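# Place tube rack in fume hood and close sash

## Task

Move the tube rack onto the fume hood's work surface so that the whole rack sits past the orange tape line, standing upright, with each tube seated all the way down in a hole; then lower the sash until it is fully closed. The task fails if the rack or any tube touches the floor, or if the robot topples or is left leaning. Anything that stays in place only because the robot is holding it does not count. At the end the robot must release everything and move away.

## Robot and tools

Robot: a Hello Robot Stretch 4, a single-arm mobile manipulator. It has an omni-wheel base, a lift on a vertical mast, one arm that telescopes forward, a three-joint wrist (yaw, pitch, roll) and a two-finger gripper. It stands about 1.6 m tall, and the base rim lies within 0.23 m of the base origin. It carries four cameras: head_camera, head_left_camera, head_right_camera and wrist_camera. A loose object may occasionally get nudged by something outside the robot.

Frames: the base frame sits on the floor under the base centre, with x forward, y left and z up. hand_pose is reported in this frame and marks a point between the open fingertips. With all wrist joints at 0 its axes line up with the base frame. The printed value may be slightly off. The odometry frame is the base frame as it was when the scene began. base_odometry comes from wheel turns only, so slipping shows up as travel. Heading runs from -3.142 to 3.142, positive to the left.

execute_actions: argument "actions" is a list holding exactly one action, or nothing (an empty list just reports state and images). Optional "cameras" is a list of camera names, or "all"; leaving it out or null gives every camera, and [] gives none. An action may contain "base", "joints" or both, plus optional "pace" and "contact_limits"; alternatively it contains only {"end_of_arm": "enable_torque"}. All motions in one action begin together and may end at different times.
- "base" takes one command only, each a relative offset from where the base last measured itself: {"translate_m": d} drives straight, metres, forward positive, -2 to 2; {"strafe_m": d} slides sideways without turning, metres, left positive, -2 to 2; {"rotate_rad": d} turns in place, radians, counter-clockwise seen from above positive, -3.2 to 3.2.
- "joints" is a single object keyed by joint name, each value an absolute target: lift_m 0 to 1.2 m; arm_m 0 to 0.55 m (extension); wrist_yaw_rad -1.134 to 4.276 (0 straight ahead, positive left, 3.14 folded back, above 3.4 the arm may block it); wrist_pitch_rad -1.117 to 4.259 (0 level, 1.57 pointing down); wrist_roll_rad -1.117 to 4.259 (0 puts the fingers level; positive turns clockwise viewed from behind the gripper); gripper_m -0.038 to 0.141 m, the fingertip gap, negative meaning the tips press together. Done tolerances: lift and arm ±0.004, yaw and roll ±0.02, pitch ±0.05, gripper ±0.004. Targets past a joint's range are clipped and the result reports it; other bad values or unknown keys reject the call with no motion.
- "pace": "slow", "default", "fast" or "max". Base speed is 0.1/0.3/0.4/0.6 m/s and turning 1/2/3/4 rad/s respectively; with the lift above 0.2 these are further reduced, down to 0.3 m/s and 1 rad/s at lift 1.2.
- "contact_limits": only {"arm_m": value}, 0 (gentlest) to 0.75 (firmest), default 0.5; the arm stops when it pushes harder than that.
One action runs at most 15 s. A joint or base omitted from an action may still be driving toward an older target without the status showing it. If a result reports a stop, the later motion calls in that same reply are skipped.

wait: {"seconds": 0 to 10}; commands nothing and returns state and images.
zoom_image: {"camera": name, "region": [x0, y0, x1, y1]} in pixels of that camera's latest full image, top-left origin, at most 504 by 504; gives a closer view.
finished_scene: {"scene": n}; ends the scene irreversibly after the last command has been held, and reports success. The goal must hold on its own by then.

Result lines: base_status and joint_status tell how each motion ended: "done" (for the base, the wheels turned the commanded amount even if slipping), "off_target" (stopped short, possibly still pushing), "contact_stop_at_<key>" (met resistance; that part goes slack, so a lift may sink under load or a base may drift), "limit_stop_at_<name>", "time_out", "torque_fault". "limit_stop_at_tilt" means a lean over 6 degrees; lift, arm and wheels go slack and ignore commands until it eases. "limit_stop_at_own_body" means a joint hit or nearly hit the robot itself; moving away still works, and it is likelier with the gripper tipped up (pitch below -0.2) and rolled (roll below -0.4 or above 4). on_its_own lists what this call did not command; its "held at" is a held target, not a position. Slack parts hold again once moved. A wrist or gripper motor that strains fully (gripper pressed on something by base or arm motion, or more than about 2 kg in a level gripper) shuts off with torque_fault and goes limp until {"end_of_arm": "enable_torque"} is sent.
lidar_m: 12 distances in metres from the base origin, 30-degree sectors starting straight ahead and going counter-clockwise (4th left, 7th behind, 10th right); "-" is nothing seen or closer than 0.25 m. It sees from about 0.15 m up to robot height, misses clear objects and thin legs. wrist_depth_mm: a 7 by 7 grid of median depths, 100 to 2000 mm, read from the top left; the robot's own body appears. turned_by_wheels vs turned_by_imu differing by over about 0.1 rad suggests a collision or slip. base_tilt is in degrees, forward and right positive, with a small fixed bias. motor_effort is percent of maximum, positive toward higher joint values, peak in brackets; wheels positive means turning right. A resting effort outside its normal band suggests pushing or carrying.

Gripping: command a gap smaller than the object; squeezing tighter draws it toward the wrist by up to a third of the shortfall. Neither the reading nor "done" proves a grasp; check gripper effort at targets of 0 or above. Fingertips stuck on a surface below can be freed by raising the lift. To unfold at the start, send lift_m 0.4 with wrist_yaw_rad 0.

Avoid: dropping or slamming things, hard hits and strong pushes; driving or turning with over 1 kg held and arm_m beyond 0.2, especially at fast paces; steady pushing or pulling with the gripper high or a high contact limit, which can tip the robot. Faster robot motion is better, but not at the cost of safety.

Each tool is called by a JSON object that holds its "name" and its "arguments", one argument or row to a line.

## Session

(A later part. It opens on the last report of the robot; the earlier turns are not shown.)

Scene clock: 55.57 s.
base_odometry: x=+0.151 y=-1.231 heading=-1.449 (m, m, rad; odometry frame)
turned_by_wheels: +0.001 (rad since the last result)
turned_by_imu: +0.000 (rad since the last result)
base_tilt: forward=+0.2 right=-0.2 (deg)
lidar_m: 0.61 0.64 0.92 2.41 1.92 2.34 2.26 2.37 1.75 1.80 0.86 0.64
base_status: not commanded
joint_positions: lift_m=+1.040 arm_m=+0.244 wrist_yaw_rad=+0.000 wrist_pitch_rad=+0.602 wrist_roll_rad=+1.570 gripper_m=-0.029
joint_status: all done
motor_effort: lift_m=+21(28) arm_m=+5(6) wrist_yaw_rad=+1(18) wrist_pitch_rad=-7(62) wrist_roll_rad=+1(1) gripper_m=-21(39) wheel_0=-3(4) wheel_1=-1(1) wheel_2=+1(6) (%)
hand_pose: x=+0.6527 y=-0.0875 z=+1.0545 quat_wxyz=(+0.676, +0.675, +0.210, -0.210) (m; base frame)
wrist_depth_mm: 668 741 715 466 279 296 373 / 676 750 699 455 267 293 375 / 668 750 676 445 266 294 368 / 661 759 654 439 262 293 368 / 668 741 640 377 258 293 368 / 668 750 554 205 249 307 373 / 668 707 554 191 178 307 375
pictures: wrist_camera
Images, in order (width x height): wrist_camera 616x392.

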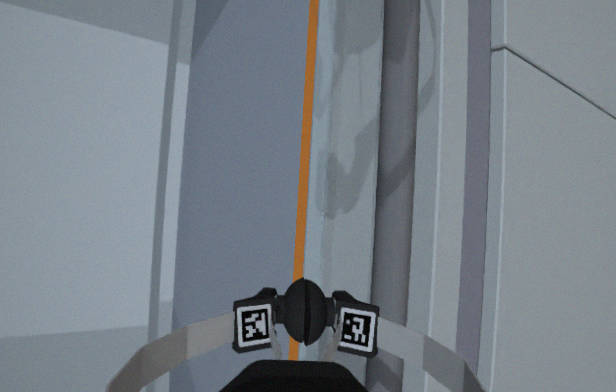

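{"name": "execute_actions", "arguments": {
  "actions": [
    {"joints":{"arm_m":0.17,"gripper_m":0.05}}
  ],
  "cameras": []
}}

{"name": "execute_actions", "arguments": {
  "actions": [
    {"joints":{"lift_m":0.995}}
  ],
  "cameras": []
}}

{"name": "execute_actions", "arguments": {
  "actions": [
    {"joints":{"arm_m":0.245,"lift_m":0.985},"pace":"slow"}
  ],
  "cameras": ["wrist_camera"]
}}

Scene clock: 57.37 s.
base_odometry: x=+0.151 y=-1.231 heading=-1.449 (m, m, rad; odometry frame)
turned_by_wheels: +0.000 (rad since the last result)
turned_by_imu: +0.000 (rad since the last result)
base_tilt: forward=+0.2 right=-0.3 (deg)
lidar_m: 0.61 0.64 0.91 2.41 1.90 2.33 2.26 2.38 1.75 1.79 0.85 0.64
base_status: not commanded
joint_positions: lift_m=+1.040 arm_m=+0.171 wrist_yaw_rad=+0.000 wrist_pitch_rad=+0.602 wrist_roll_rad=+1.570 gripper_m=+0.050
joint_status: all done
motor_effort: lift_m=+22(22) arm_m=-7(7) wrist_yaw_rad=+0(1) wrist_pitch_rad=-7(7) wrist_roll_rad=+1(1) gripper_m=-4(23) wheel_0=-3(2) wheel_1=-1(1) wheel_2=+1(1) (%)
hand_pose: x=+0.5799 y=-0.0874 z=+1.0545 quat_wxyz=(+0.676, +0.675, +0.210, -0.209) (m; base frame)
wrist_depth_mm: 723 809 707 355 342 430 559 / 732 820 699 343 343 427 549 / 723 809 668 349 342 424 549 / 741 809 654 343 343 424 549 / 723 809 634 342 343 427 544 / 732 820 197 329 217 427 559 / 723 768 580 150 319 433 559
pictures: none
No camera images: the call's "cameras" was empty. Leave "cameras" out to get every camera's image.

Scene clock: 58.43 s.
base_odometry: x=+0.151 y=-1.231 heading=-1.449 (m, m, rad; odometry frame)
turned_by_wheels: +0.000 (rad since the last result)
turned_by_imu: +0.000 (rad since the last result)
base_tilt: forward=+0.2 right=-0.3 (deg)
lidar_m: 0.60 0.65 0.91 2.41 1.89 2.34 2.25 2.37 1.76 1.79 0.87 0.62
base_status: not commanded
joint_positions: lift_m=+0.995 arm_m=+0.171 wrist_yaw_rad=+0.000 wrist_pitch_rad=+0.602 wrist_roll_rad=+1.570 gripper_m=+0.050
joint_status: all done
motor_effort: lift_m=+14(18) arm_m=-7(7) wrist_yaw_rad=+0(1) wrist_pitch_rad=-7(7) wrist_roll_rad=+1(1) gripper_m=-4(4) wheel_0=-2(3) wheel_1=-1(1) wheel_2=+1(1) (%)
hand_pose: x=+0.5799 y=-0.0874 z=+1.0102 quat_wxyz=(+0.676, +0.675, +0.210, -0.209) (m; base frame)
wrist_depth_mm: 732 820 585 300 351 427 559 / 732 820 569 304 349 430 549 / 723 798 554 301 353 424 549 / 741 798 544 294 349 424 544 / 723 798 530 294 349 421 549 / 723 788 197 296 217 430 549 / 723 768 317 150 315 427 554
pictures: none
No camera images: the call's "cameras" was empty. Leave "cameras" out to get every camera's image.

Scene clock: 60.43 s.
base_odometry: x=+0.151 y=-1.231 heading=-1.449 (m, m, rad; odometry frame)
turned_by_wheels: +0.000 (rad since the last result)
turned_by_imu: +0.003 (rad since the last result)
base_tilt: forward=+0.1 right=-0.1 (deg)
lidar_m: 0.60 0.65 0.92 2.41 1.90 2.34 2.26 2.38 1.74 1.79 0.86 0.64
base_status: not commanded
joint_positions: lift_m=+0.985 arm_m=+0.242 wrist_yaw_rad=-0.010 wrist_pitch_rad=+0.612 wrist_roll_rad=+1.570 gripper_m=+0.050
joint_status: all done
on_its_own: wrist_yaw_rad is at rest, and its effort (+29) is outside its rest range (-13 to +13); wrist_pitch_rad is at rest, and its effort (-34) is outside its rest range (-23 to +23)
motor_effort: lift_m=+14(13) arm_m=+15(16) wrist_yaw_rad=+29(29) wrist_pitch_rad=-34(35) wrist_roll_rad=+0(1) gripper_m=-4(4) wheel_0=-1(3) wheel_1=-1(1) wheel_2=-5(5) (%)
hand_pose: x=+0.6485 y=-0.0897 z=+0.9979 quat_wxyz=(+0.673, +0.675, +0.210, -0.216) (m; base frame)
wrist_depth_mm: 668 750 544 263 254 314 402 / 683 759 530 257 251 312 399 / 676 750 512 230 249 309 404 / 668 741 504 253 246 310 402 / 661 741 492 250 246 307 402 / 668 723 197 247 211 309 397 / 676 715 445 181 234 283 397
pictures: wrist_camera
Images, in order (width x height): wrist_camera 616x392.

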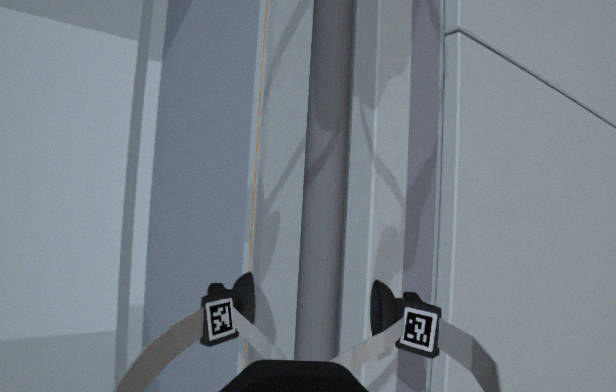

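{"name": "execute_actions", "arguments": {
  "actions": [
    {"joints":{"gripper_m":0.015,"arm_m":0.235},"pace":"slow"}
  ],
  "cameras": []
}}

{"name": "execute_actions", "arguments": {
  "actions": [
    {"joints":{"lift_m":1.005,"arm_m":0.25},"pace":"slow"}
  ],
  "cameras": ["wrist_camera"]
}}

Scene clock: 62.27 s.
base_odometry: x=+0.151 y=-1.231 heading=-1.449 (m, m, rad; odometry frame)
turned_by_wheels: +0.000 (rad since the last result)
turned_by_imu: -0.001 (rad since the last result)
base_tilt: forward=+0.2 right=-0.3 (deg)
lidar_m: 0.61 0.64 0.90 2.42 1.90 2.35 2.27 2.39 1.74 1.79 0.85 0.65
base_status: not commanded
joint_positions: lift_m=+0.985 arm_m=+0.235 wrist_yaw_rad=-0.007 wrist_pitch_rad=+0.618 wrist_roll_rad=+1.570 gripper_m=+0.015
joint_status: all done
on_its_own: wrist_yaw_rad is at rest, and its effort (+22) is outside its rest range (-13 to +13); wrist_pitch_rad is at rest, and its effort (-53) is outside its rest range (-23 to +23)
motor_effort: lift_m=+14(14) arm_m=-2(17) wrist_yaw_rad=+22(29) wrist_pitch_rad=-53(54) wrist_roll_rad=-1(1) gripper_m=-17(16) wheel_0=-1(1) wheel_1=-1(1) wheel_2=-5(5) (%)
hand_pose: x=+0.6407 y=-0.0892 z=+0.9964 quat_wxyz=(+0.673, +0.674, +0.213, -0.217) (m; base frame)
wrist_depth_mm: 676 750 512 237 262 336 433 / 676 750 504 251 262 332 436 / 683 741 492 247 260 332 436 / 676 732 473 242 260 330 439 / 668 723 466 231 262 329 433 / 676 732 196 220 209 329 436 / 676 715 257 219 246 327 427
pictures: none
No camera images: the call's "cameras" was empty. Leave "cameras" out to get every camera's image.

Scene clock: 63.33 s.
base_odometry: x=+0.151 y=-1.231 heading=-1.449 (m, m, rad; odometry frame)
turned_by_wheels: +0.000 (rad since the last result)
turned_by_imu: +0.000 (rad since the last result)
base_tilt: forward=+0.2 right=-0.3 (deg)
lidar_m: 0.61 0.64 0.90 2.40 1.90 2.33 2.25 2.36 1.75 1.80 0.87 0.64
base_status: not commanded
joint_positions: lift_m=+1.004 arm_m=+0.248 wrist_yaw_rad=-0.006 wrist_pitch_rad=+0.622 wrist_roll_rad=+1.570 gripper_m=+0.015
joint_status: all done
on_its_own: wrist_yaw_rad is at rest, and its effort (+17) is outside its rest range (-13 to +13); wrist_pitch_rad is at rest, and its effort (-65) is outside its rest range (-23 to +23)
motor_effort: lift_m=+26(24) arm_m=+11(12) wrist_yaw_rad=+17(23) wrist_pitch_rad=-65(76) wrist_roll_rad=+0(0) gripper_m=-16(21) wheel_0=-1(1) wheel_1=-1(1) wheel_2=-5(5) (%)
hand_pose: x=+0.6528 y=-0.0887 z=+1.0144 quat_wxyz=(+0.673, +0.674, +0.215, -0.218) (m; base frame)
wrist_depth_mm: 668 750 544 265 253 317 407 / 668 732 535 265 254 312 413 / 661 741 521 258 250 314 415 / 661 741 504 259 252 312 413 / 668 715 496 255 252 312 415 / 668 732 436 220 209 312 407 / 668 707 424 220 236 306 410
pictures: wrist_camera
Images, in order (width x height): wrist_camera 616x392.

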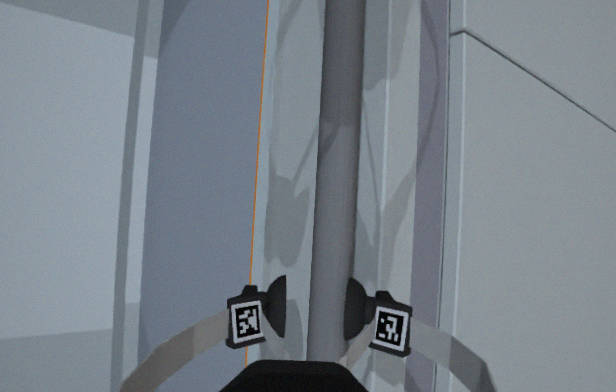

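{"name": "execute_actions", "arguments": {
  "actions": [
    {"joints":{"lift_m":1.02,"arm_m":0.255},"pace":"slow"}
  ],
  "cameras": ["wrist_camera"]
}}

Scene clock: 64.47 s.
base_odometry: x=+0.151 y=-1.231 heading=-1.449 (m, m, rad; odometry frame)
turned_by_wheels: +0.000 (rad since the last result)
turned_by_imu: +0.000 (rad since the last result)
base_tilt: forward=+0.2 right=-0.2 (deg)
lidar_m: 0.61 0.65 0.91 2.41 1.89 2.34 2.26 2.38 1.75 1.81 0.85 0.64
base_status: not commanded
joint_positions: lift_m=+1.019 arm_m=+0.254 wrist_yaw_rad=-0.007 wrist_pitch_rad=+0.627 wrist_roll_rad=+1.570 gripper_m=+0.015
joint_status: all done
on_its_own: wrist_yaw_rad is at rest, and its effort (+20) is outside its rest range (-13 to +13); wrist_pitch_rad is at rest, and its effort (-77) is outside its rest range (-23 to +23)
motor_effort: lift_m=+26(28) arm_m=+8(14) wrist_yaw_rad=+20(20) wrist_pitch_rad=-77(90) wrist_roll_rad=+0(0) gripper_m=-17(26) wheel_0=-1(1) wheel_1=-1(1) wheel_2=-5(5) (%)
hand_pose: x=+0.6575 y=-0.0890 z=+1.0284 quat_wxyz=(+0.672, +0.673, +0.216, -0.220) (m; base frame)
wrist_depth_mm: 668 741 574 265 256 309 410 / 668 750 564 262 255 307 402 / 654 759 549 262 255 307 410 / 661 723 535 260 253 309 410 / 668 741 521 254 252 306 410 / 661 741 459 219 204 307 402 / 661 707 452 217 241 273 402
pictures: wrist_camera
Images, in order (width x height): wrist_camera 616x392.

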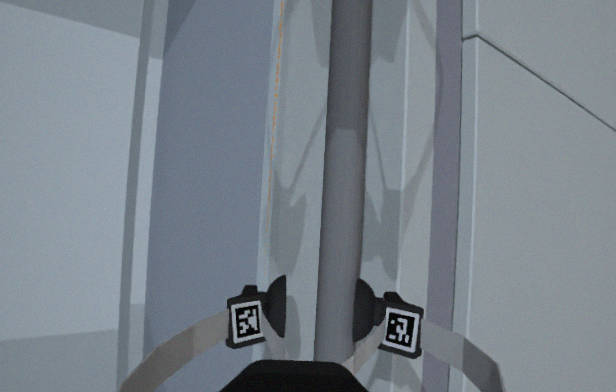

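{"name": "execute_actions", "arguments": {
  "actions": [
    {"joints":{"lift_m":1.04},"pace":"slow"}
  ],
  "cameras": []
}}

{"name": "execute_actions", "arguments": {
  "actions": [
    {"joints":{"lift_m":1.07},"pace":"slow"}
  ],
  "cameras": ["wrist_camera"]
}}

Scene clock: 65.67 s.
base_odometry: x=+0.151 y=-1.231 heading=-1.449 (m, m, rad; odometry frame)
turned_by_wheels: +0.000 (rad since the last result)
turned_by_imu: +0.000 (rad since the last result)
base_tilt: forward=+0.2 right=-0.3 (deg)
lidar_m: 0.61 0.64 0.90 2.41 1.90 2.33 2.26 2.38 1.75 1.82 0.86 0.64
base_status: not commanded
joint_positions: lift_m=+1.039 arm_m=+0.254 wrist_yaw_rad=-0.007 wrist_pitch_rad=+0.627 wrist_roll_rad=+1.570 gripper_m=+0.015
joint_status: all done
on_its_own: wrist_yaw_rad is at rest, and its effort (+22) is outside its rest range (-13 to +13); wrist_pitch_rad is at rest, and its effort (-79) is outside its rest range (-23 to +23)
motor_effort: lift_m=+24(36) arm_m=+8(8) wrist_yaw_rad=+22(21) wrist_pitch_rad=-79(95) wrist_roll_rad=-1(0) gripper_m=-15(24) wheel_0=-1(0) wheel_1=-1(1) wheel_2=-5(5) (%)
hand_pose: x=+0.6575 y=-0.0891 z=+1.0485 quat_wxyz=(+0.672, +0.673, +0.216, -0.220) (m; base frame)
wrist_depth_mm: 668 741 627 270 265 319 402 / 668 741 621 266 264 317 402 / 668 759 597 260 268 314 407 / 661 750 585 262 265 310 410 / 654 741 574 262 262 315 413 / 668 741 504 220 204 314 399 / 661 707 484 220 229 217 402
pictures: none
No camera images: the call's "cameras" was empty. Leave "cameras" out to get every camera's image.

Scene clock: 66.73 s.
torque_fault: wrist_pitch_rad switched itself off since the last result.
base_odometry: x=+0.151 y=-1.231 heading=-1.449 (m, m, rad; odometry frame)
turned_by_wheels: +0.000 (rad since the last result)
turned_by_imu: +0.000 (rad since the last result)
base_tilt: forward=+0.2 right=-0.3 (deg)
lidar_m: 0.61 0.65 0.91 2.40 1.92 2.34 2.26 2.38 1.75 1.79 0.87 0.65
base_status: not commanded
joint_positions: lift_m=+1.070 arm_m=+0.254 wrist_yaw_rad=-0.001 wrist_pitch_rad=+0.770 wrist_roll_rad=+1.570 gripper_m=+0.015
joint_status: all done
on_its_own: wrist_pitch_rad is off since a torque_fault, until you send "end_of_arm": "enable_torque" (your +0.600 is given up)
motor_effort: lift_m=+22(34) arm_m=+7(8) wrist_yaw_rad=+5(21) wrist_pitch_rad=-2(100) wrist_roll_rad=-1(0) gripper_m=-7(27) wheel_0=+0(1) wheel_1=-1(1) wheel_2=-5(5) (%)
hand_pose: x=+0.6316 y=-0.0876 z=+1.0470 quat_wxyz=(+0.655, +0.655, +0.265, -0.266) (m; base frame)
wrist_depth_mm: 676 741 535 272 310 410 691 / 683 732 535 274 306 413 683 / 668 723 517 276 301 413 683 / 676 741 504 274 303 413 676 / 676 723 500 276 301 418 691 / 676 707 195 211 291 421 707 / 676 691 259 167 281 427 723
pictures: wrist_camera
Images, in order (width x height): wrist_camera 616x392.

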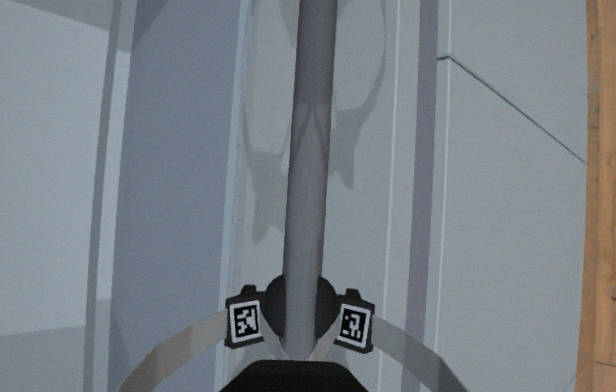

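{"name": "execute_actions", "arguments": {
  "actions": [
    {"end_of_arm":"enable_torque"}
  ],
  "cameras": []
}}

{"name": "execute_actions", "arguments": {
  "actions": [
    {"joints":{"wrist_pitch_rad":0.92,"arm_m":0.285,"lift_m":1.085,"gripper_m":0.025},"pace":"slow"}
  ],
  "cameras": ["wrist_camera"]
}}

Scene clock: 67.33 s.
base_odometry: x=+0.151 y=-1.231 heading=-1.449 (m, m, rad; odometry frame)
turned_by_wheels: +0.000 (rad since the last result)
turned_by_imu: +0.000 (rad since the last result)
base_tilt: forward=+0.2 right=-0.4 (deg)
lidar_m: 0.61 0.64 0.91 2.41 1.90 2.35 2.25 2.38 1.75 1.81 0.87 0.62
base_status: not commanded
joint_positions: lift_m=+1.070 arm_m=+0.254 wrist_yaw_rad=-0.001 wrist_pitch_rad=+0.770 wrist_roll_rad=+1.570 gripper_m=+0.015
joint_status: not commanded
end_of_arm: enable_torque: each motor that was off is on again
on_its_own: wrist_pitch_rad is held at +0.770, not at your +0.600, since a torque_fault
motor_effort: lift_m=+22(21) arm_m=+7(7) wrist_yaw_rad=+4(3) wrist_pitch_rad=-2(1) wrist_roll_rad=+0(1) gripper_m=-7(7) wheel_0=-1(1) wheel_1=-1(1) wheel_2=-4(5) (%)
hand_pose: x=+0.6316 y=-0.0876 z=+1.0470 quat_wxyz=(+0.655, +0.655, +0.265, -0.266) (m; base frame)
wrist_depth_mm: 668 732 539 273 307 413 691 / 668 750 530 273 303 415 683 / 676 723 521 274 301 413 683 / 668 732 512 277 300 415 676 / 668 723 500 276 303 415 691 / 676 707 195 211 291 421 699 / 676 707 258 167 282 427 715
pictures: none
No camera images: the call's "cameras" was empty. Leave "cameras" out to get every camera's image.

Scene clock: 68.70 s.
base_odometry: x=+0.151 y=-1.231 heading=-1.449 (m, m, rad; odometry frame)
turned_by_wheels: +0.000 (rad since the last result)
turned_by_imu: +0.000 (rad since the last result)
base_tilt: forward=+0.1 right=-0.3 (deg)
lidar_m: 0.61 0.65 0.90 2.39 1.91 2.33 2.26 2.39 1.75 1.80 0.86 0.62
base_status: not commanded
joint_positions: lift_m=+1.085 arm_m=+0.284 wrist_yaw_rad=-0.001 wrist_pitch_rad=+0.915 wrist_roll_rad=+1.570 gripper_m=+0.025
joint_status: all done
motor_effort: lift_m=+16(24) arm_m=+7(7) wrist_yaw_rad=+5(5) wrist_pitch_rad=+13(48) wrist_roll_rad=+0(0) gripper_m=-8(16) wheel_0=-1(1) wheel_1=-1(1) wheel_2=+0(5) (%)
hand_pose: x=+0.6305 y=-0.0876 z=+1.0347 quat_wxyz=(+0.634, +0.634, +0.312, -0.312) (m; base frame)
wrist_depth_mm: 715 603 263 273 312 559 1042 / 707 585 266 276 314 559 1025 / 707 569 263 277 314 559 1025 / 683 559 260 298 315 569 1008 / 699 549 259 231 322 585 1025 / 691 539 197 224 325 603 1008 / 699 500 249 207 184 615 976
pictures: wrist_camera
Images, in order (width x height): wrist_camera 616x392.

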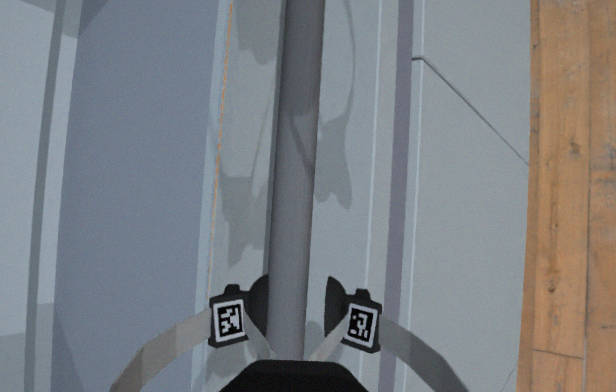

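{"name": "execute_actions", "arguments": {
  "actions": [
    {"joints":{"gripper_m":0.045,"arm_m":0.31,"lift_m":1.065},"pace":"slow"}
  ],
  "cameras": ["wrist_camera"]
}}

Scene clock: 70.27 s.
base_odometry: x=+0.151 y=-1.231 heading=-1.449 (m, m, rad; odometry frame)
turned_by_wheels: +0.000 (rad since the last result)
turned_by_imu: +0.000 (rad since the last result)
base_tilt: forward=+0.2 right=-0.3 (deg)
lidar_m: 0.62 0.64 0.90 2.40 1.89 2.35 2.26 2.38 1.74 1.80 0.86 0.64
base_status: not commanded
joint_positions: lift_m=+1.066 arm_m=+0.308 wrist_yaw_rad=-0.004 wrist_pitch_rad=+0.921 wrist_roll_rad=+1.570 gripper_m=+0.045
joint_status: all done
motor_effort: lift_m=+7(16) arm_m=+12(9) wrist_yaw_rad=+13(15) wrist_pitch_rad=-6(14) wrist_roll_rad=-1(0) gripper_m=-1(9) wheel_0=-1(0) wheel_1=-1(1) wheel_2=+0(0) (%)
hand_pose: x=+0.6529 y=-0.0882 z=+1.0143 quat_wxyz=(+0.633, +0.634, +0.313, -0.316) (m; base frame)
wrist_depth_mm: 676 559 238 213 277 480 1008 / 676 544 236 208 276 480 991 / 668 525 236 246 273 480 991 / 668 517 236 247 270 484 1008 / 661 504 231 206 271 496 991 / 661 496 191 202 257 512 991 / 647 492 224 152 253 525 976
pictures: wrist_camera
Images, in order (width x height): wrist_camera 616x392.

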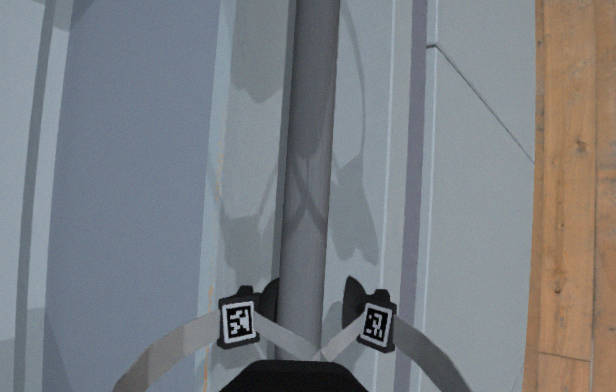

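{"name": "execute_actions", "arguments": {
  "actions": [
    {"joints":{"gripper_m":0.005},"pace":"slow"}
  ],
  "cameras": ["wrist_camera"]
}}

{"name": "execute_actions", "arguments": {
  "actions": [
    {"joints":{"lift_m":1.1,"arm_m":0.315},"pace":"slow"}
  ],
  "cameras": ["wrist_camera"]
}}

Scene clock: 72.23 s.
base_odometry: x=+0.151 y=-1.231 heading=-1.449 (m, m, rad; odometry frame)
turned_by_wheels: +0.000 (rad since the last result)
turned_by_imu: -0.001 (rad since the last result)
base_tilt: forward=+0.2 right=-0.2 (deg)
lidar_m: 0.61 0.64 0.91 2.39 1.89 2.34 2.26 2.39 1.75 1.82 0.87 0.64
base_status: not commanded
joint_positions: lift_m=+1.065 arm_m=+0.309 wrist_yaw_rad=-0.002 wrist_pitch_rad=+0.922 wrist_roll_rad=+1.570 gripper_m=+0.005
joint_status: all done
motor_effort: lift_m=+12(12) arm_m=+8(11) wrist_yaw_rad=+7(13) wrist_pitch_rad=-7(6) wrist_roll_rad=+0(1) gripper_m=-15(16) wheel_0=+0(1) wheel_1=-1(0) wheel_2=+0(0) (%)
hand_pose: x=+0.6537 y=-0.0877 z=+1.0139 quat_wxyz=(+0.633, +0.633, +0.314, -0.315) (m; base frame)
wrist_depth_mm: 683 539 233 208 272 484 1025 / 661 525 235 245 270 484 1008 / 661 517 230 246 267 484 991 / 654 504 229 202 267 496 976 / 668 492 230 203 271 504 976 / 647 488 193 198 272 517 991 / 634 291 220 194 250 535 946
pictures: wrist_camera
Images, in order (width x height): wrist_camera 616x392.

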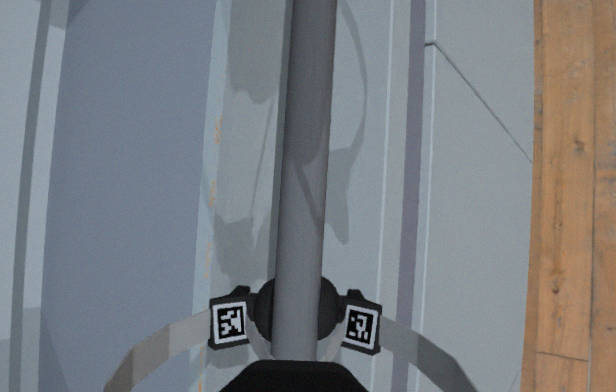

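Scene clock: 73.37 s.
base_odometry: x=+0.151 y=-1.231 heading=-1.449 (m, m, rad; odometry frame)
turned_by_wheels: +0.000 (rad since the last result)
turned_by_imu: +0.000 (rad since the last result)
base_tilt: forward=+0.1 right=-0.2 (deg)
lidar_m: 0.60 0.65 0.91 2.40 1.90 2.35 2.27 2.38 1.76 1.81 0.85 0.65
base_status: not commanded
joint_positions: lift_m=+1.099 arm_m=+0.314 wrist_yaw_rad=-0.002 wrist_pitch_rad=+0.940 wrist_roll_rad=+1.570 gripper_m=+0.005
joint_status: all done
on_its_own: wrist_pitch_rad is at rest, and its effort (-59) is outside its rest range (-23 to +23)
motor_effort: lift_m=+30(29) arm_m=+6(11) wrist_yaw_rad=+6(7) wrist_pitch_rad=-59(61) wrist_roll_rad=+0(0) gripper_m=-22(23) wheel_0=+0(0) wheel_1=-1(1) wheel_2=-1(0) (%)
hand_pose: x=+0.6547 y=-0.0877 z=+1.0442 quat_wxyz=(+0.630, +0.630, +0.320, -0.321) (m; base frame)
wrist_depth_mm: 683 554 436 246 298 554 1025 / 668 539 430 227 294 564 1025 / 668 530 427 251 293 574 1025 / 668 517 415 252 289 580 1025 / 661 517 247 227 287 591 1008 / 647 500 238 213 273 621 1008 / 634 500 234 201 274 647 976
pictures: wrist_camera
Images, in order (width x height): wrist_camera 616x392.

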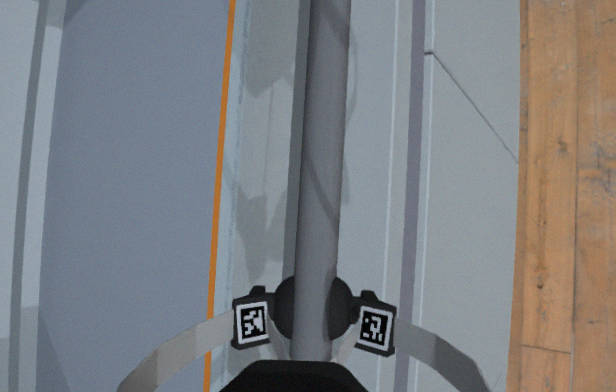

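Good hold, -59. Continue.

{"name": "execute_actions", "arguments": {
  "actions": [
    {"joints":{"lift_m":1.14,"arm_m":0.318,"gripper_m":0.0},"pace":"slow"}
  ],
  "cameras": []
}}

{"name": "execute_actions", "arguments": {
  "actions": [
    {"joints":{"lift_m":1.2},"pace":"slow"}
  ],
  "cameras": ["wrist_camera","head_camera"]
}}

Scene clock: 74.70 s.
base_odometry: x=+0.151 y=-1.231 heading=-1.449 (m, m, rad; odometry frame)
turned_by_wheels: +0.000 (rad since the last result)
turned_by_imu: +0.000 (rad since the last result)
base_tilt: forward=+0.3 right=-0.2 (deg)
lidar_m: 0.61 0.65 0.90 2.42 1.89 2.34 2.27 2.39 1.74 1.83 0.87 0.63
base_status: not commanded
joint_positions: lift_m=+1.140 arm_m=+0.317 wrist_yaw_rad=+0.000 wrist_pitch_rad=+0.922 wrist_roll_rad=+1.570 gripper_m=+0.000
joint_status: all done
motor_effort: lift_m=+21(27) arm_m=+7(8) wrist_yaw_rad=+3(19) wrist_pitch_rad=-7(82) wrist_roll_rad=+0(0) gripper_m=-6(25) wheel_0=-1(1) wheel_1=-1(1) wheel_2=+1(1) (%)
hand_pose: x=+0.6621 y=-0.0875 z=+1.0881 quat_wxyz=(+0.634, +0.633, +0.314, -0.314) (m; base frame)
wrist_depth_mm: 654 683 530 283 317 442 1042 / 661 683 525 286 312 445 1060 / 654 661 517 287 309 452 1060 / 647 654 512 279 307 455 1025 / 647 634 500 278 309 469 1025 / 654 627 484 203 306 477 1042 / 654 621 459 173 176 496 1025
pictures: none
No camera images: the call's "cameras" was empty. Leave "cameras" out to get every camera's image.

Scene clock: 76.07 s.
base_odometry: x=+0.151 y=-1.231 heading=-1.449 (m, m, rad; odometry frame)
turned_by_wheels: +0.000 (rad since the last result)
turned_by_imu: +0.000 (rad since the last result)
base_tilt: forward=+0.1 right=-0.3 (deg)
lidar_m: 0.60 0.64 0.92 2.41 1.92 2.35 2.26 2.40 1.75 1.79 0.85 0.63
base_status: not commanded
joint_positions: lift_m=+1.200 arm_m=+0.317 wrist_yaw_rad=+0.000 wrist_pitch_rad=+0.922 wrist_roll_rad=+1.570 gripper_m=+0.000
joint_status: all done
motor_effort: lift_m=+22(25) arm_m=+7(6) wrist_yaw_rad=+3(2) wrist_pitch_rad=-6(6) wrist_roll_rad=+0(0) gripper_m=-7(6) wheel_0=+0(0) wheel_1=-1(1) wheel_2=+1(1) (%)
hand_pose: x=+0.6621 y=-0.0875 z=+1.1481 quat_wxyz=(+0.634, +0.633, +0.314, -0.314) (m; base frame)
wrist_depth_mm: 640 741 634 517 332 445 1098 / 647 732 621 512 334 445 1118 / 647 750 609 504 319 449 1078 / 647 732 603 496 320 459 1078 / 647 723 591 492 340 462 1078 / 661 741 559 204 324 480 1078 / 661 723 539 173 176 496 1078
pictures: head_camera, wrist_camera
Images, in order (width x height): head_camera 420x560, wrist_camera 616x392.

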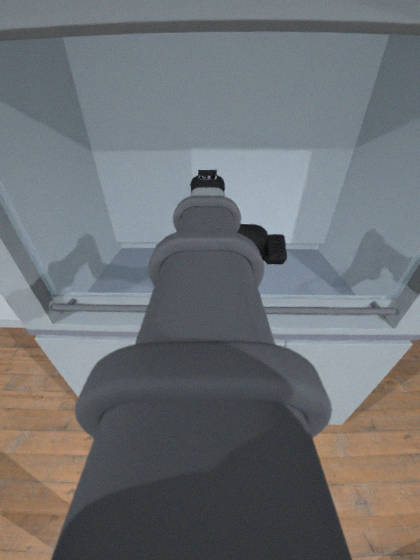

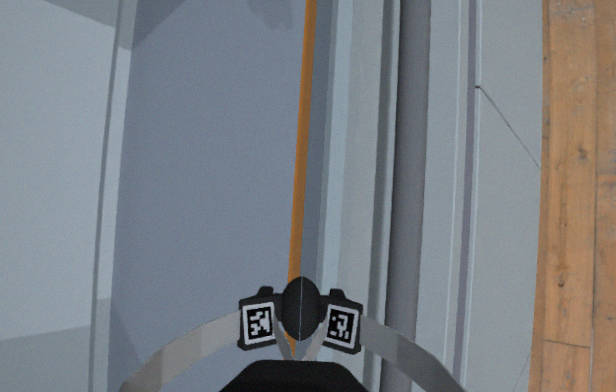

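{"name": "execute_actions", "arguments": {
  "actions": [
    {"joints":{"arm_m":0.275,"gripper_m":0.05}}
  ],
  "cameras": []
}}

{"name": "execute_actions", "arguments": {
  "actions": [
    {"joints":{"lift_m":1.135,"arm_m":0.285},"pace":"slow"}
  ],
  "cameras": ["wrist_camera"]
}}

Scene clock: 77.87 s.
base_odometry: x=+0.151 y=-1.231 heading=-1.449 (m, m, rad; odometry frame)
turned_by_wheels: +0.000 (rad since the last result)
turned_by_imu: +0.000 (rad since the last result)
base_tilt: forward=+0.2 right=-0.2 (deg)
lidar_m: 0.60 0.64 0.90 2.41 1.89 2.34 2.25 2.39 1.75 1.81 0.86 0.61
base_status: not commanded
joint_positions: lift_m=+1.200 arm_m=+0.276 wrist_yaw_rad=+0.000 wrist_pitch_rad=+0.922 wrist_roll_rad=+1.570 gripper_m=+0.050
joint_status: all done
motor_effort: lift_m=+22(22) arm_m=-7(13) wrist_yaw_rad=+2(2) wrist_pitch_rad=-5(6) wrist_roll_rad=+0(0) gripper_m=-4(6) wheel_0=+0(0) wheel_1=-1(1) wheel_2=+0(1) (%)
hand_pose: x=+0.6216 y=-0.0874 z=+1.1481 quat_wxyz=(+0.634, +0.633, +0.314, -0.314) (m; base frame)
wrist_depth_mm: 683 778 627 436 387 621 1118 / 683 759 615 436 392 627 1138 / 683 759 609 362 392 634 1118 / 683 759 597 366 392 640 1118 / 699 750 591 353 387 661 1098 / 691 732 196 351 219 668 1098 / 691 723 564 151 314 691 1078
pictures: none
No camera images: the call's "cameras" was empty. Leave "cameras" out to get every camera's image.

Scene clock: 79.30 s.
base_odometry: x=+0.151 y=-1.231 heading=-1.449 (m, m, rad; odometry frame)
turned_by_wheels: +0.000 (rad since the last result)
turned_by_imu: +0.000 (rad since the last result)
base_tilt: forward=+0.1 right=-0.3 (deg)
lidar_m: 0.61 0.66 0.92 2.42 1.93 2.33 2.27 2.38 1.75 1.81 0.87 0.63
base_status: not commanded
joint_positions: lift_m=+1.135 arm_m=+0.284 wrist_yaw_rad=+0.000 wrist_pitch_rad=+0.922 wrist_roll_rad=+1.570 gripper_m=+0.050
joint_status: all done
motor_effort: lift_m=+14(20) arm_m=+7(10) wrist_yaw_rad=+1(2) wrist_pitch_rad=-6(6) wrist_roll_rad=+0(0) gripper_m=-2(3) wheel_0=+0(0) wheel_1=-1(1) wheel_2=+1(1) (%)
hand_pose: x=+0.6290 y=-0.0874 z=+1.0838 quat_wxyz=(+0.634, +0.633, +0.314, -0.314) (m; base frame)
wrist_depth_mm: 676 683 521 291 347 591 1078 / 676 668 521 289 345 585 1098 / 676 654 504 286 343 591 1060 / 691 640 504 283 345 603 1078 / 699 627 496 285 340 615 1025 / 732 615 196 287 219 640 1042 / 707 603 469 150 320 661 1025
pictures: wrist_camera
Images, in order (width x height): wrist_camera 616x392.

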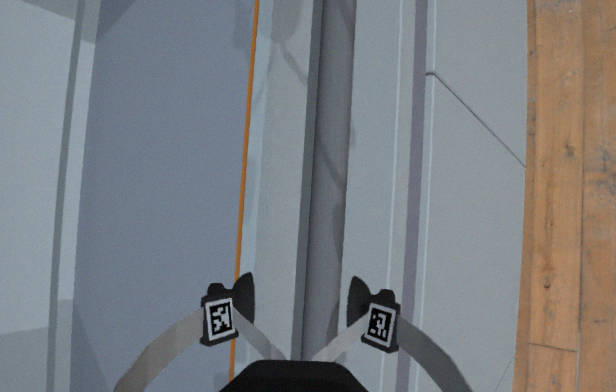

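{"name": "execute_actions", "arguments": {
  "actions": [
    {"joints":{"lift_m":1.085,"arm_m":0.305},"pace":"slow"}
  ],
  "cameras": ["wrist_camera"]
}}

Scene clock: 81.20 s.
base_odometry: x=+0.151 y=-1.231 heading=-1.450 (m, m, rad; odometry frame)
turned_by_wheels: -0.001 (rad since the last result)
turned_by_imu: +0.006 (rad since the last result)
base_tilt: forward=+0.2 right=-0.3 (deg)
lidar_m: 0.61 0.66 0.90 2.37 1.91 2.34 2.26 2.38 1.75 1.84 0.86 0.63
base_status: not commanded
joint_positions: lift_m=+1.086 arm_m=+0.303 wrist_yaw_rad=-0.009 wrist_pitch_rad=+0.919 wrist_roll_rad=+1.571 gripper_m=+0.050
joint_status: all done
on_its_own: wrist_yaw_rad is at rest, and its effort (+25) is outside its rest range (-13 to +13)
motor_effort: lift_m=+7(17) arm_m=+11(15) wrist_yaw_rad=+25(31) wrist_pitch_rad=+1(6) wrist_roll_rad=-2(1) gripper_m=+0(5) wheel_0=+0(1) wheel_1=-1(1) wheel_2=-5(6) (%)
hand_pose: x=+0.6482 y=-0.0890 z=+1.0347 quat_wxyz=(+0.632, +0.635, +0.311, -0.316) (m; base frame)
wrist_depth_mm: 699 603 459 252 297 508 1025 / 699 585 455 236 298 504 1008 / 683 574 442 255 297 504 1008 / 676 554 436 257 293 512 1008 / 676 544 433 256 289 521 1008 / 683 539 196 228 219 535 976 / 683 484 250 150 273 544 976
pictures: wrist_camera
Images, in order (width x height): wrist_camera 616x392.

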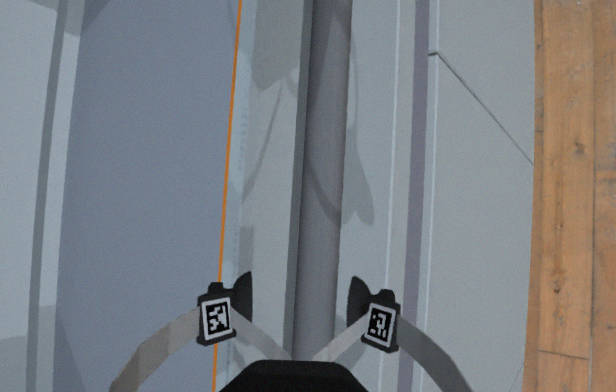

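{"name": "execute_actions", "arguments": {
  "actions": [
    {"joints":{"lift_m":1.07,"arm_m":0.29,"gripper_m":0.04},"pace":"slow"}
  ],
  "cameras": ["wrist_camera"]
}}

Scene clock: 82.43 s.
base_odometry: x=+0.151 y=-1.231 heading=-1.449 (m, m, rad; odometry frame)
turned_by_wheels: +0.000 (rad since the last result)
turned_by_imu: +0.000 (rad since the last result)
base_tilt: forward=+0.2 right=-0.3 (deg)
lidar_m: 0.61 0.65 0.90 2.35 1.90 2.33 2.26 2.39 1.75 1.80 0.86 0.64
base_status: not commanded
joint_positions: lift_m=+1.070 arm_m=+0.291 wrist_yaw_rad=+0.000 wrist_pitch_rad=+0.921 wrist_roll_rad=+1.570 gripper_m=+0.040
joint_status: all done
motor_effort: lift_m=+16(15) arm_m=-7(12) wrist_yaw_rad=+2(28) wrist_pitch_rad=-5(26) wrist_roll_rad=-1(2) gripper_m=-4(6) wheel_0=-1(0) wheel_1=-1(1) wheel_2=-1(5) (%)
hand_pose: x=+0.6366 y=-0.0875 z=+1.0187 quat_wxyz=(+0.634, +0.633, +0.314, -0.314) (m; base frame)
wrist_depth_mm: 699 544 254 228 301 544 1025 / 683 539 252 268 304 554 1008 / 668 525 250 278 306 559 1008 / 661 512 252 222 309 569 1008 / 668 508 248 271 312 585 991 / 654 500 208 215 297 609 976 / 647 488 239 151 270 640 960
pictures: wrist_camera
Images, in order (width x height): wrist_camera 616x392.

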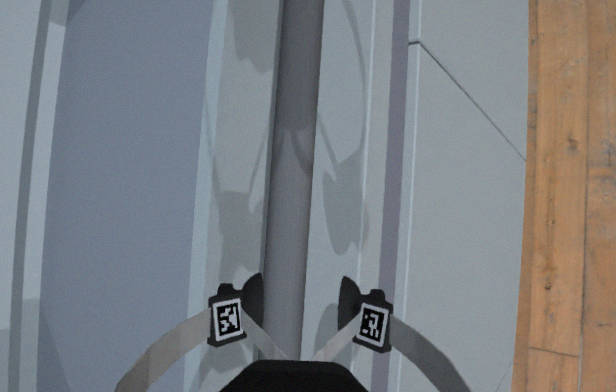

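{"name": "execute_actions", "arguments": {
  "actions": [
    {"joints":{"arm_m":0.305,"gripper_m":-0.005},"pace":"slow"}
  ],
  "cameras": ["wrist_camera"]
}}

{"name": "execute_actions", "arguments": {
  "actions": [
    {"joints":{"lift_m":1.13},"pace":"slow"}
  ],
  "cameras": ["wrist_camera"]
}}

Scene clock: 84.63 s.
base_odometry: x=+0.151 y=-1.231 heading=-1.449 (m, m, rad; odometry frame)
turned_by_wheels: +0.000 (rad since the last result)
turned_by_imu: +0.000 (rad since the last result)
base_tilt: forward=+0.2 right=-0.3 (deg)
lidar_m: 0.61 0.64 0.93 2.38 1.91 2.32 2.25 2.39 1.76 1.84 0.86 0.63
base_status: not commanded
joint_positions: lift_m=+1.070 arm_m=+0.305 wrist_yaw_rad=+0.004 wrist_pitch_rad=+0.918 wrist_roll_rad=+1.571 gripper_m=-0.004
joint_status: all done
motor_effort: lift_m=+21(21) arm_m=+2(3) wrist_yaw_rad=-8(9) wrist_pitch_rad=+5(5) wrist_roll_rad=-2(2) gripper_m=-30(32) wheel_0=+0(1) wheel_1=-1(0) wheel_2=+1(1) (%)
hand_pose: x=+0.6512 y=-0.0868 z=+1.0188 quat_wxyz=(+0.635, +0.633, +0.314, -0.312) (m; base frame)
wrist_depth_mm: 683 539 241 244 274 488 991 / 668 525 238 213 271 492 1008 / 661 517 240 250 272 496 991 / 654 504 237 250 274 512 976 / 668 492 236 209 279 517 991 / 647 488 191 203 282 539 976 / 634 154 229 202 219 559 976
pictures: wrist_camera
Images, in order (width x height): wrist_camera 616x392.

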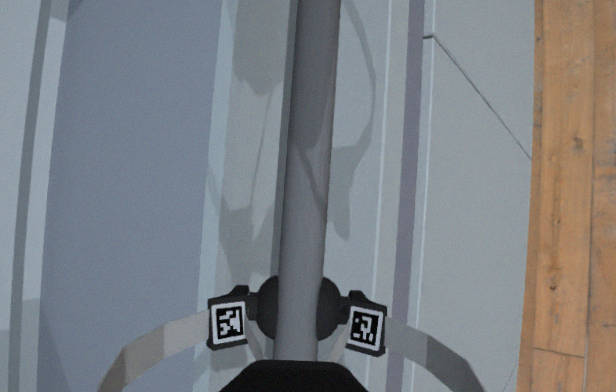

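Scene clock: 86.00 s.
base_odometry: x=+0.151 y=-1.231 heading=-1.449 (m, m, rad; odometry frame)
turned_by_wheels: +0.000 (rad since the last result)
turned_by_imu: +0.000 (rad since the last result)
base_tilt: forward=+0.2 right=-0.3 (deg)
lidar_m: 0.60 0.65 0.92 2.36 1.89 2.34 2.26 2.39 1.76 1.83 0.87 0.64
base_status: not commanded
joint_positions: lift_m=+1.130 arm_m=+0.305 wrist_yaw_rad=+0.000 wrist_pitch_rad=+0.922 wrist_roll_rad=+1.570 gripper_m=-0.005
joint_status: all done
motor_effort: lift_m=+22(33) arm_m=+2(2) wrist_yaw_rad=+3(9) wrist_pitch_rad=-6(54) wrist_roll_rad=-1(2) gripper_m=-10(31) wheel_0=-1(1) wheel_1=-1(1) wheel_2=+1(1) (%)
hand_pose: x=+0.6500 y=-0.0875 z=+1.0781 quat_wxyz=(+0.633, +0.633, +0.314, -0.314) (m; base frame)
wrist_depth_mm: 654 668 512 304 312 492 1042 / 654 647 512 294 310 496 1042 / 654 640 500 290 315 500 1060 / 668 627 496 286 315 508 1060 / 691 621 488 287 312 525 1025 / 715 609 466 203 309 544 1025 / 707 603 442 180 176 564 1025
pictures: wrist_camera
Images, in order (width x height): wrist_camera 616x392.

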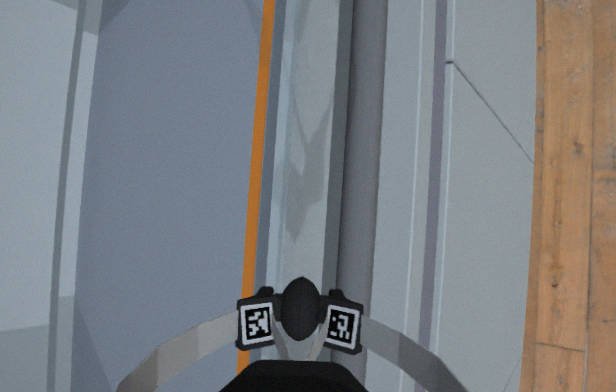

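{"name": "execute_actions", "arguments": {
  "actions": [
    {"joints":{"arm_m":0.1,"lift_m":1.15,"wrist_roll_rad":0.018,"gripper_m":0.0}}
  ],
  "cameras": []
}}

{"name": "execute_actions", "arguments": {
  "actions": [
    {"joints":{"wrist_pitch_rad":0.0,"lift_m":0.82,"arm_m":0.05}}
  ],
  "cameras": ["wrist_camera"]
}}

Scene clock: 88.17 s.
base_odometry: x=+0.151 y=-1.231 heading=-1.449 (m, m, rad; odometry frame)
turned_by_wheels: +0.000 (rad since the last result)
turned_by_imu: -0.001 (rad since the last result)
base_tilt: forward=+0.2 right=-0.3 (deg)
lidar_m: 0.61 0.64 0.91 2.36 1.89 2.35 2.25 2.38 1.74 1.84 0.87 0.63
base_status: not commanded
joint_positions: lift_m=+1.150 arm_m=+0.101 wrist_yaw_rad=+0.000 wrist_pitch_rad=+0.922 wrist_roll_rad=+0.018 gripper_m=+0.000
joint_status: all done
motor_effort: lift_m=+22(21) arm_m=-7(7) wrist_yaw_rad=+1(0) wrist_pitch_rad=-6(6) wrist_roll_rad=-1(5) gripper_m=-6(10) wheel_0=-1(0) wheel_1=+0(1) wheel_2=+1(1) (%)
hand_pose: x=+0.4466 y=-0.0874 z=+1.0981 quat_wxyz=(+0.896, +0.008, +0.445, -0.004) (m; base frame)
wrist_depth_mm: 759 759 759 778 778 788 798 / 640 640 647 654 661 676 683 / 433 430 421 427 424 430 430 / 469 462 462 466 459 455 452 / 569 554 539 535 521 512 517 / 732 715 615 202 627 654 647 / 1060 891 878 173 176 854 866
pictures: none
No camera images: the call's "cameras" was empty. Leave "cameras" out to get every camera's image.

Scene clock: 90.57 s.
base_odometry: x=+0.151 y=-1.231 heading=-1.449 (m, m, rad; odometry frame)
turned_by_wheels: +0.000 (rad since the last result)
turned_by_imu: -0.001 (rad since the last result)
base_tilt: forward=+0.2 right=-0.3 (deg)
lidar_m: 0.60 0.66 0.93 2.37 1.90 2.34 2.26 2.37 1.74 1.83 0.86 0.63
base_status: not commanded
joint_positions: lift_m=+0.820 arm_m=+0.051 wrist_yaw_rad=+0.000 wrist_pitch_rad=+0.003 wrist_roll_rad=+0.018 gripper_m=+0.000
joint_status: all done
motor_effort: lift_m=+14(16) arm_m=-7(8) wrist_yaw_rad=+0(2) wrist_pitch_rad=-9(13) wrist_roll_rad=-1(1) gripper_m=-6(7) wheel_0=-1(1) wheel_1=-1(1) wheel_2=+1(0) (%)
hand_pose: x=+0.5107 y=-0.0874 z=+0.9978 quat_wxyz=(+1.000, +0.009, +0.001, +0.000) (m; base frame)
wrist_depth_mm: 976 1025 1042 1008 1025 1008 891 / 991 1025 1008 1008 1025 976 878 / 960 1008 1025 1008 1025 991 878 / 931 1008 991 1008 1008 976 878 / 452 484 353 362 402 399 397 / 343 343 343 203 364 373 375 / 343 342 342 173 176 340 340
pictures: wrist_camera
Images, in order (width x height): wrist_camera 616x392.

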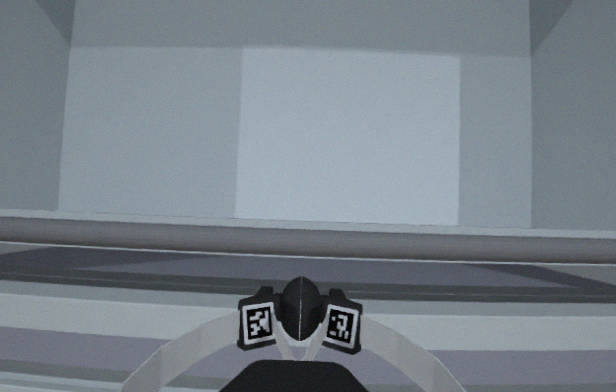

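{"name": "execute_actions", "arguments": {
  "actions": [
    {"joints":{"lift_m":0.812,"arm_m":0.19}}
  ],
  "cameras": ["wrist_camera"]
}}

{"name": "execute_actions", "arguments": {
  "actions": [
    {"joints":{"arm_m":0.3},"pace":"slow"}
  ],
  "cameras": ["wrist_camera"]
}}

Scene clock: 92.33 s.
base_odometry: x=+0.151 y=-1.231 heading=-1.449 (m, m, rad; odometry frame)
turned_by_wheels: +0.000 (rad since the last result)
turned_by_imu: +0.000 (rad since the last result)
base_tilt: forward=+0.1 right=-0.3 (deg)
lidar_m: 0.61 0.64 0.91 2.36 1.90 2.33 2.26 2.39 1.75 1.84 0.85 0.64
base_status: not commanded
joint_positions: lift_m=+0.812 arm_m=+0.189 wrist_yaw_rad=+0.000 wrist_pitch_rad=+0.002 wrist_roll_rad=+0.018 gripper_m=+0.000
joint_status: all done
motor_effort: lift_m=+14(9) arm_m=+7(7) wrist_yaw_rad=+1(0) wrist_pitch_rad=-7(9) wrist_roll_rad=-1(1) gripper_m=-7(6) wheel_0=-1(1) wheel_1=-1(1) wheel_2=+0(1) (%)
hand_pose: x=+0.6481 y=-0.0874 z=+0.9899 quat_wxyz=(+1.000, +0.009, +0.001, +0.000) (m; base frame)
wrist_depth_mm: 878 878 891 866 878 878 866 / 878 878 878 878 878 878 866 / 854 891 878 866 866 854 878 / 854 866 878 854 854 866 854 / 216 213 214 213 212 213 213 / 281 294 303 204 330 336 338 / 205 204 205 173 175 214 213
pictures: wrist_camera
Images, in order (width x height): wrist_camera 616x392.

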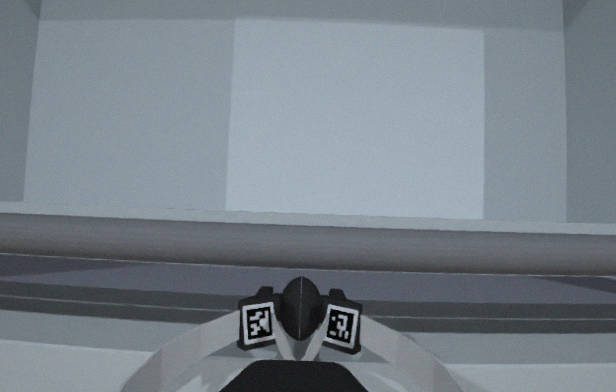

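Scene clock: 94.73 s.
base_odometry: x=+0.151 y=-1.231 heading=-1.449 (m, m, rad; odometry frame)
turned_by_wheels: +0.000 (rad since the last result)
turned_by_imu: -0.001 (rad since the last result)
base_tilt: forward=+0.2 right=-0.2 (deg)
lidar_m: 0.59 0.65 0.91 2.35 1.91 2.34 2.26 2.37 1.76 1.83 0.86 0.64
base_status: not commanded
joint_positions: lift_m=+0.812 arm_m=+0.299 wrist_yaw_rad=+0.000 wrist_pitch_rad=+0.003 wrist_roll_rad=+0.018 gripper_m=+0.000
joint_status: all done
motor_effort: lift_m=+14(14) arm_m=+7(10) wrist_yaw_rad=+2(3) wrist_pitch_rad=-8(15) wrist_roll_rad=-1(1) gripper_m=-7(6) wheel_0=+0(1) wheel_1=-1(1) wheel_2=+1(1) (%)
hand_pose: x=+0.7581 y=-0.0875 z=+0.9898 quat_wxyz=(+1.000, +0.009, +0.001, +0.000) (m; base frame)
wrist_depth_mm: 759 759 778 759 759 759 759 / 759 750 768 768 750 759 759 / 750 759 750 759 750 750 750 / 759 750 750 741 750 741 741 / 103 103 104 105 106 107 - / 107 104 102 102 101 101 - / 187 186 180 173 174 212 213
pictures: wrist_camera
Images, in order (width x height): wrist_camera 616x392.

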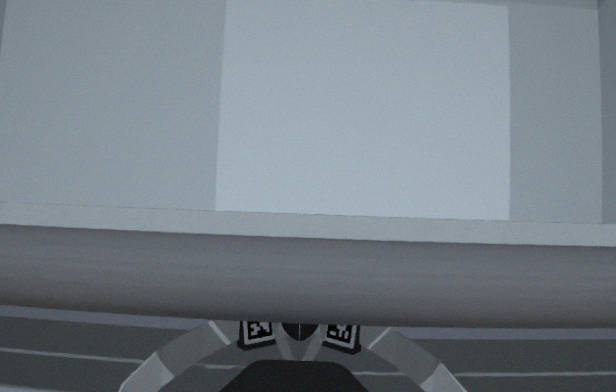

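{"name": "execute_actions", "arguments": {
  "actions": [
    {"joints":{"lift_m":0.87},"pace":"slow"}
  ],
  "cameras": []
}}

{"name": "execute_actions", "arguments": {
  "actions": [
    {"joints":{"lift_m":0.95},"pace":"slow"}
  ],
  "cameras": ["wrist_camera","head_camera"]
}}

Scene clock: 96.13 s.
base_odometry: x=+0.151 y=-1.231 heading=-1.449 (m, m, rad; odometry frame)
turned_by_wheels: +0.000 (rad since the last result)
turned_by_imu: +0.000 (rad since the last result)
base_tilt: forward=+0.4 right=-0.2 (deg)
lidar_m: 0.61 0.64 0.91 2.36 1.90 2.34 2.26 2.37 1.73 1.83 0.82 0.65
base_status: not commanded
joint_positions: lift_m=+0.845 arm_m=+0.299 wrist_yaw_rad=+0.000 wrist_pitch_rad=+0.006 wrist_roll_rad=+0.017 gripper_m=+0.000
joint_status: lift_m contact_stop (moved +0.033 of +0.058)
on_its_own: lift_m is slack since a contact_stop (your +0.870 is given up)
motor_effort: lift_m=+18(34) arm_m=+6(7) wrist_yaw_rad=+2(4) wrist_pitch_rad=-19(99) wrist_roll_rad=+2(5) gripper_m=-6(7) wheel_0=+0(1) wheel_1=-1(1) wheel_2=+0(0) (%)
hand_pose: x=+0.7584 y=-0.0876 z=+1.0214 quat_wxyz=(+1.000, +0.009, +0.003, +0.000) (m; base frame)
wrist_depth_mm: 759 759 750 750 750 750 750 / 759 768 750 759 750 759 750 / 759 750 759 750 741 750 759 / 750 750 741 750 741 741 750 / 153 153 153 153 152 152 174 / 101 101 101 101 102 102 - / 319 131 153 104 127 223 -
pictures: none
No camera images: the call's "cameras" was empty. Leave "cameras" out to get every camera's image.

not run: a stop came earlier in this reply.

{"name": "execute_actions", "arguments": {
  "actions": [
    {"joints":{"lift_m":0.835,"arm_m":0.345},"pace":"slow"}
  ],
  "cameras": ["wrist_camera"]
}}

{"name": "execute_actions", "arguments": {
  "actions": [
    {"joints":{"lift_m":0.88},"pace":"slow"}
  ],
  "cameras": ["wrist_camera"]
}}

Scene clock: 98.07 s.
base_odometry: x=+0.151 y=-1.231 heading=-1.449 (m, m, rad; odometry frame)
turned_by_wheels: +0.000 (rad since the last result)
turned_by_imu: -0.001 (rad since the last result)
base_tilt: forward=+0.2 right=-0.2 (deg)
lidar_m: 0.61 0.64 0.90 2.36 1.91 2.34 2.26 2.39 1.74 1.83 0.85 0.63
base_status: not commanded
joint_positions: lift_m=+0.835 arm_m=+0.344 wrist_yaw_rad=+0.000 wrist_pitch_rad=+0.003 wrist_roll_rad=+0.018 gripper_m=+0.000
joint_status: all done
motor_effort: lift_m=+13(20) arm_m=+7(6) wrist_yaw_rad=+3(3) wrist_pitch_rad=-9(19) wrist_roll_rad=+1(3) gripper_m=-6(6) wheel_0=+0(1) wheel_1=-1(0) wheel_2=+1(1) (%)
hand_pose: x=+0.8031 y=-0.0875 z=+1.0128 quat_wxyz=(+1.000, +0.009, +0.001, +0.000) (m; base frame)
wrist_depth_mm: 723 715 715 715 715 715 715 / 707 723 699 707 707 715 707 / 707 715 699 723 707 707 699 / 715 699 707 707 699 699 699 / 109 109 108 108 108 108 - / - - - - - - - / - - - - - - -
pictures: wrist_camera
Images, in order (width x height): wrist_camera 616x392.

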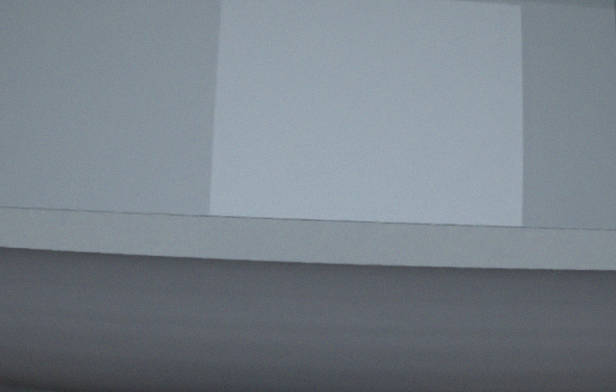

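Scene clock: 99.10 s.
base_odometry: x=+0.151 y=-1.231 heading=-1.449 (m, m, rad; odometry frame)
turned_by_wheels: +0.000 (rad since the last result)
turned_by_imu: +0.000 (rad since the last result)
base_tilt: forward=+0.2 right=-0.2 (deg)
lidar_m: 0.60 0.65 0.92 2.37 1.91 2.33 2.25 2.39 1.76 1.83 0.86 0.63
base_status: not commanded
joint_positions: lift_m=+0.855 arm_m=+0.344 wrist_yaw_rad=+0.000 wrist_pitch_rad=+0.003 wrist_roll_rad=+0.018 gripper_m=+0.000
joint_status: lift_m contact_stop (moved +0.019 of +0.045)
on_its_own: lift_m is slack since a contact_stop (your +0.880 is given up)
motor_effort: lift_m=+18(36) arm_m=+6(8) wrist_yaw_rad=+4(4) wrist_pitch_rad=-9(70) wrist_roll_rad=+1(2) gripper_m=-7(7) wheel_0=-1(1) wheel_1=-1(1) wheel_2=+0(1) (%)
hand_pose: x=+0.8032 y=-0.0876 z=+1.0322 quat_wxyz=(+1.000, +0.009, +0.001, +0.000) (m; base frame)
wrist_depth_mm: 715 715 715 723 723 707 715 / 715 707 723 707 707 707 707 / 707 715 715 715 699 707 699 / 707 699 707 707 707 699 699 / 109 108 108 108 108 108 699 / - - - - - - - / - - - - - - -
pictures: wrist_camera
Images, in order (width x height): wrist_camera 616x392.

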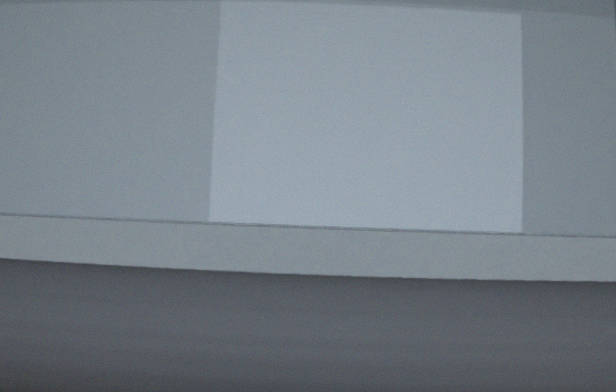

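Works at 70%. Repeat pushes.

{"name": "execute_actions", "arguments": {
  "actions": [
    {"joints":{"lift_m":1.08}}
  ],
  "cameras": []
}}

Scene clock: 100.13 s.
base_odometry: x=+0.151 y=-1.231 heading=-1.449 (m, m, rad; odometry frame)
turned_by_wheels: +0.000 (rad since the last result)
turned_by_imu: +0.000 (rad since the last result)
base_tilt: forward=+0.2 right=-0.3 (deg)
lidar_m: 0.61 0.64 0.92 2.38 1.91 2.33 2.26 2.39 1.74 1.82 0.85 0.64
base_status: not commanded
joint_positions: lift_m=+0.873 arm_m=+0.344 wrist_yaw_rad=+0.000 wrist_pitch_rad=+0.003 wrist_roll_rad=+0.018 gripper_m=+0.000
joint_status: lift_m contact_stop (moved +0.018 of +0.225)
on_its_own: lift_m is slack since a contact_stop (your +1.080 is given up)
motor_effort: lift_m=+18(39) arm_m=+6(7) wrist_yaw_rad=+2(2) wrist_pitch_rad=-9(74) wrist_roll_rad=+1(1) gripper_m=-6(6) wheel_0=+0(0) wheel_1=+0(1) wheel_2=+0(1) (%)
hand_pose: x=+0.8033 y=-0.0876 z=+1.0504 quat_wxyz=(+1.000, +0.009, +0.001, +0.000) (m; base frame)
wrist_depth_mm: 715 715 723 715 715 715 707 / 715 707 723 699 715 715 707 / 723 707 707 707 707 707 707 / 707 691 707 707 707 707 707 / 108 108 108 108 107 107 691 / - - - - - - - / - - - - - - -
pictures: none
No camera images: the call's "cameras" was empty. Leave "cameras" out to get every camera's image.

{"name": "execute_actions", "arguments": {
  "actions": [
    {"joints":{"lift_m":1.08},"pace":"max"}
  ],
  "cameras": []
}}

{"name": "execute_actions", "arguments": {
  "actions": [],
  "cameras": []
}}

Scene clock: 101.13 s.
base_odometry: x=+0.151 y=-1.231 heading=-1.449 (m, m, rad; odometry frame)
turned_by_wheels: +0.000 (rad since the last result)
turned_by_imu: +0.000 (rad since the last result)
base_tilt: forward=+0.3 right=-0.3 (deg)
lidar_m: 0.62 0.65 0.91 2.38 1.90 2.34 2.26 2.39 1.75 1.83 0.85 0.62
base_status: not commanded
joint_positions: lift_m=+0.898 arm_m=+0.344 wrist_yaw_rad=+0.000 wrist_pitch_rad=+0.003 wrist_roll_rad=+0.018 gripper_m=+0.000
joint_status: lift_m contact_stop (moved +0.025 of +0.207)
on_its_own: lift_m is slack since a contact_stop (your +1.080 is given up)
motor_effort: lift_m=+18(33) arm_m=+6(6) wrist_yaw_rad=+2(7) wrist_pitch_rad=-9(97) wrist_roll_rad=+1(1) gripper_m=-7(5) wheel_0=-1(0) wheel_1=-1(1) wheel_2=+1(1) (%)
hand_pose: x=+0.8033 y=-0.0875 z=+1.0751 quat_wxyz=(+1.000, +0.009, +0.001, +0.000) (m; base frame)
wrist_depth_mm: 723 715 715 707 715 707 715 / 707 715 715 707 707 723 707 / 707 715 715 699 707 707 707 / 407 109 109 699 699 707 699 / - - - - - - - / - - - - - - - / 424 418 - - 430 - -
pictures: none
No camera images: the call's "cameras" was empty. Leave "cameras" out to get every camera's image.

not run: a stop came earlier in this reply.


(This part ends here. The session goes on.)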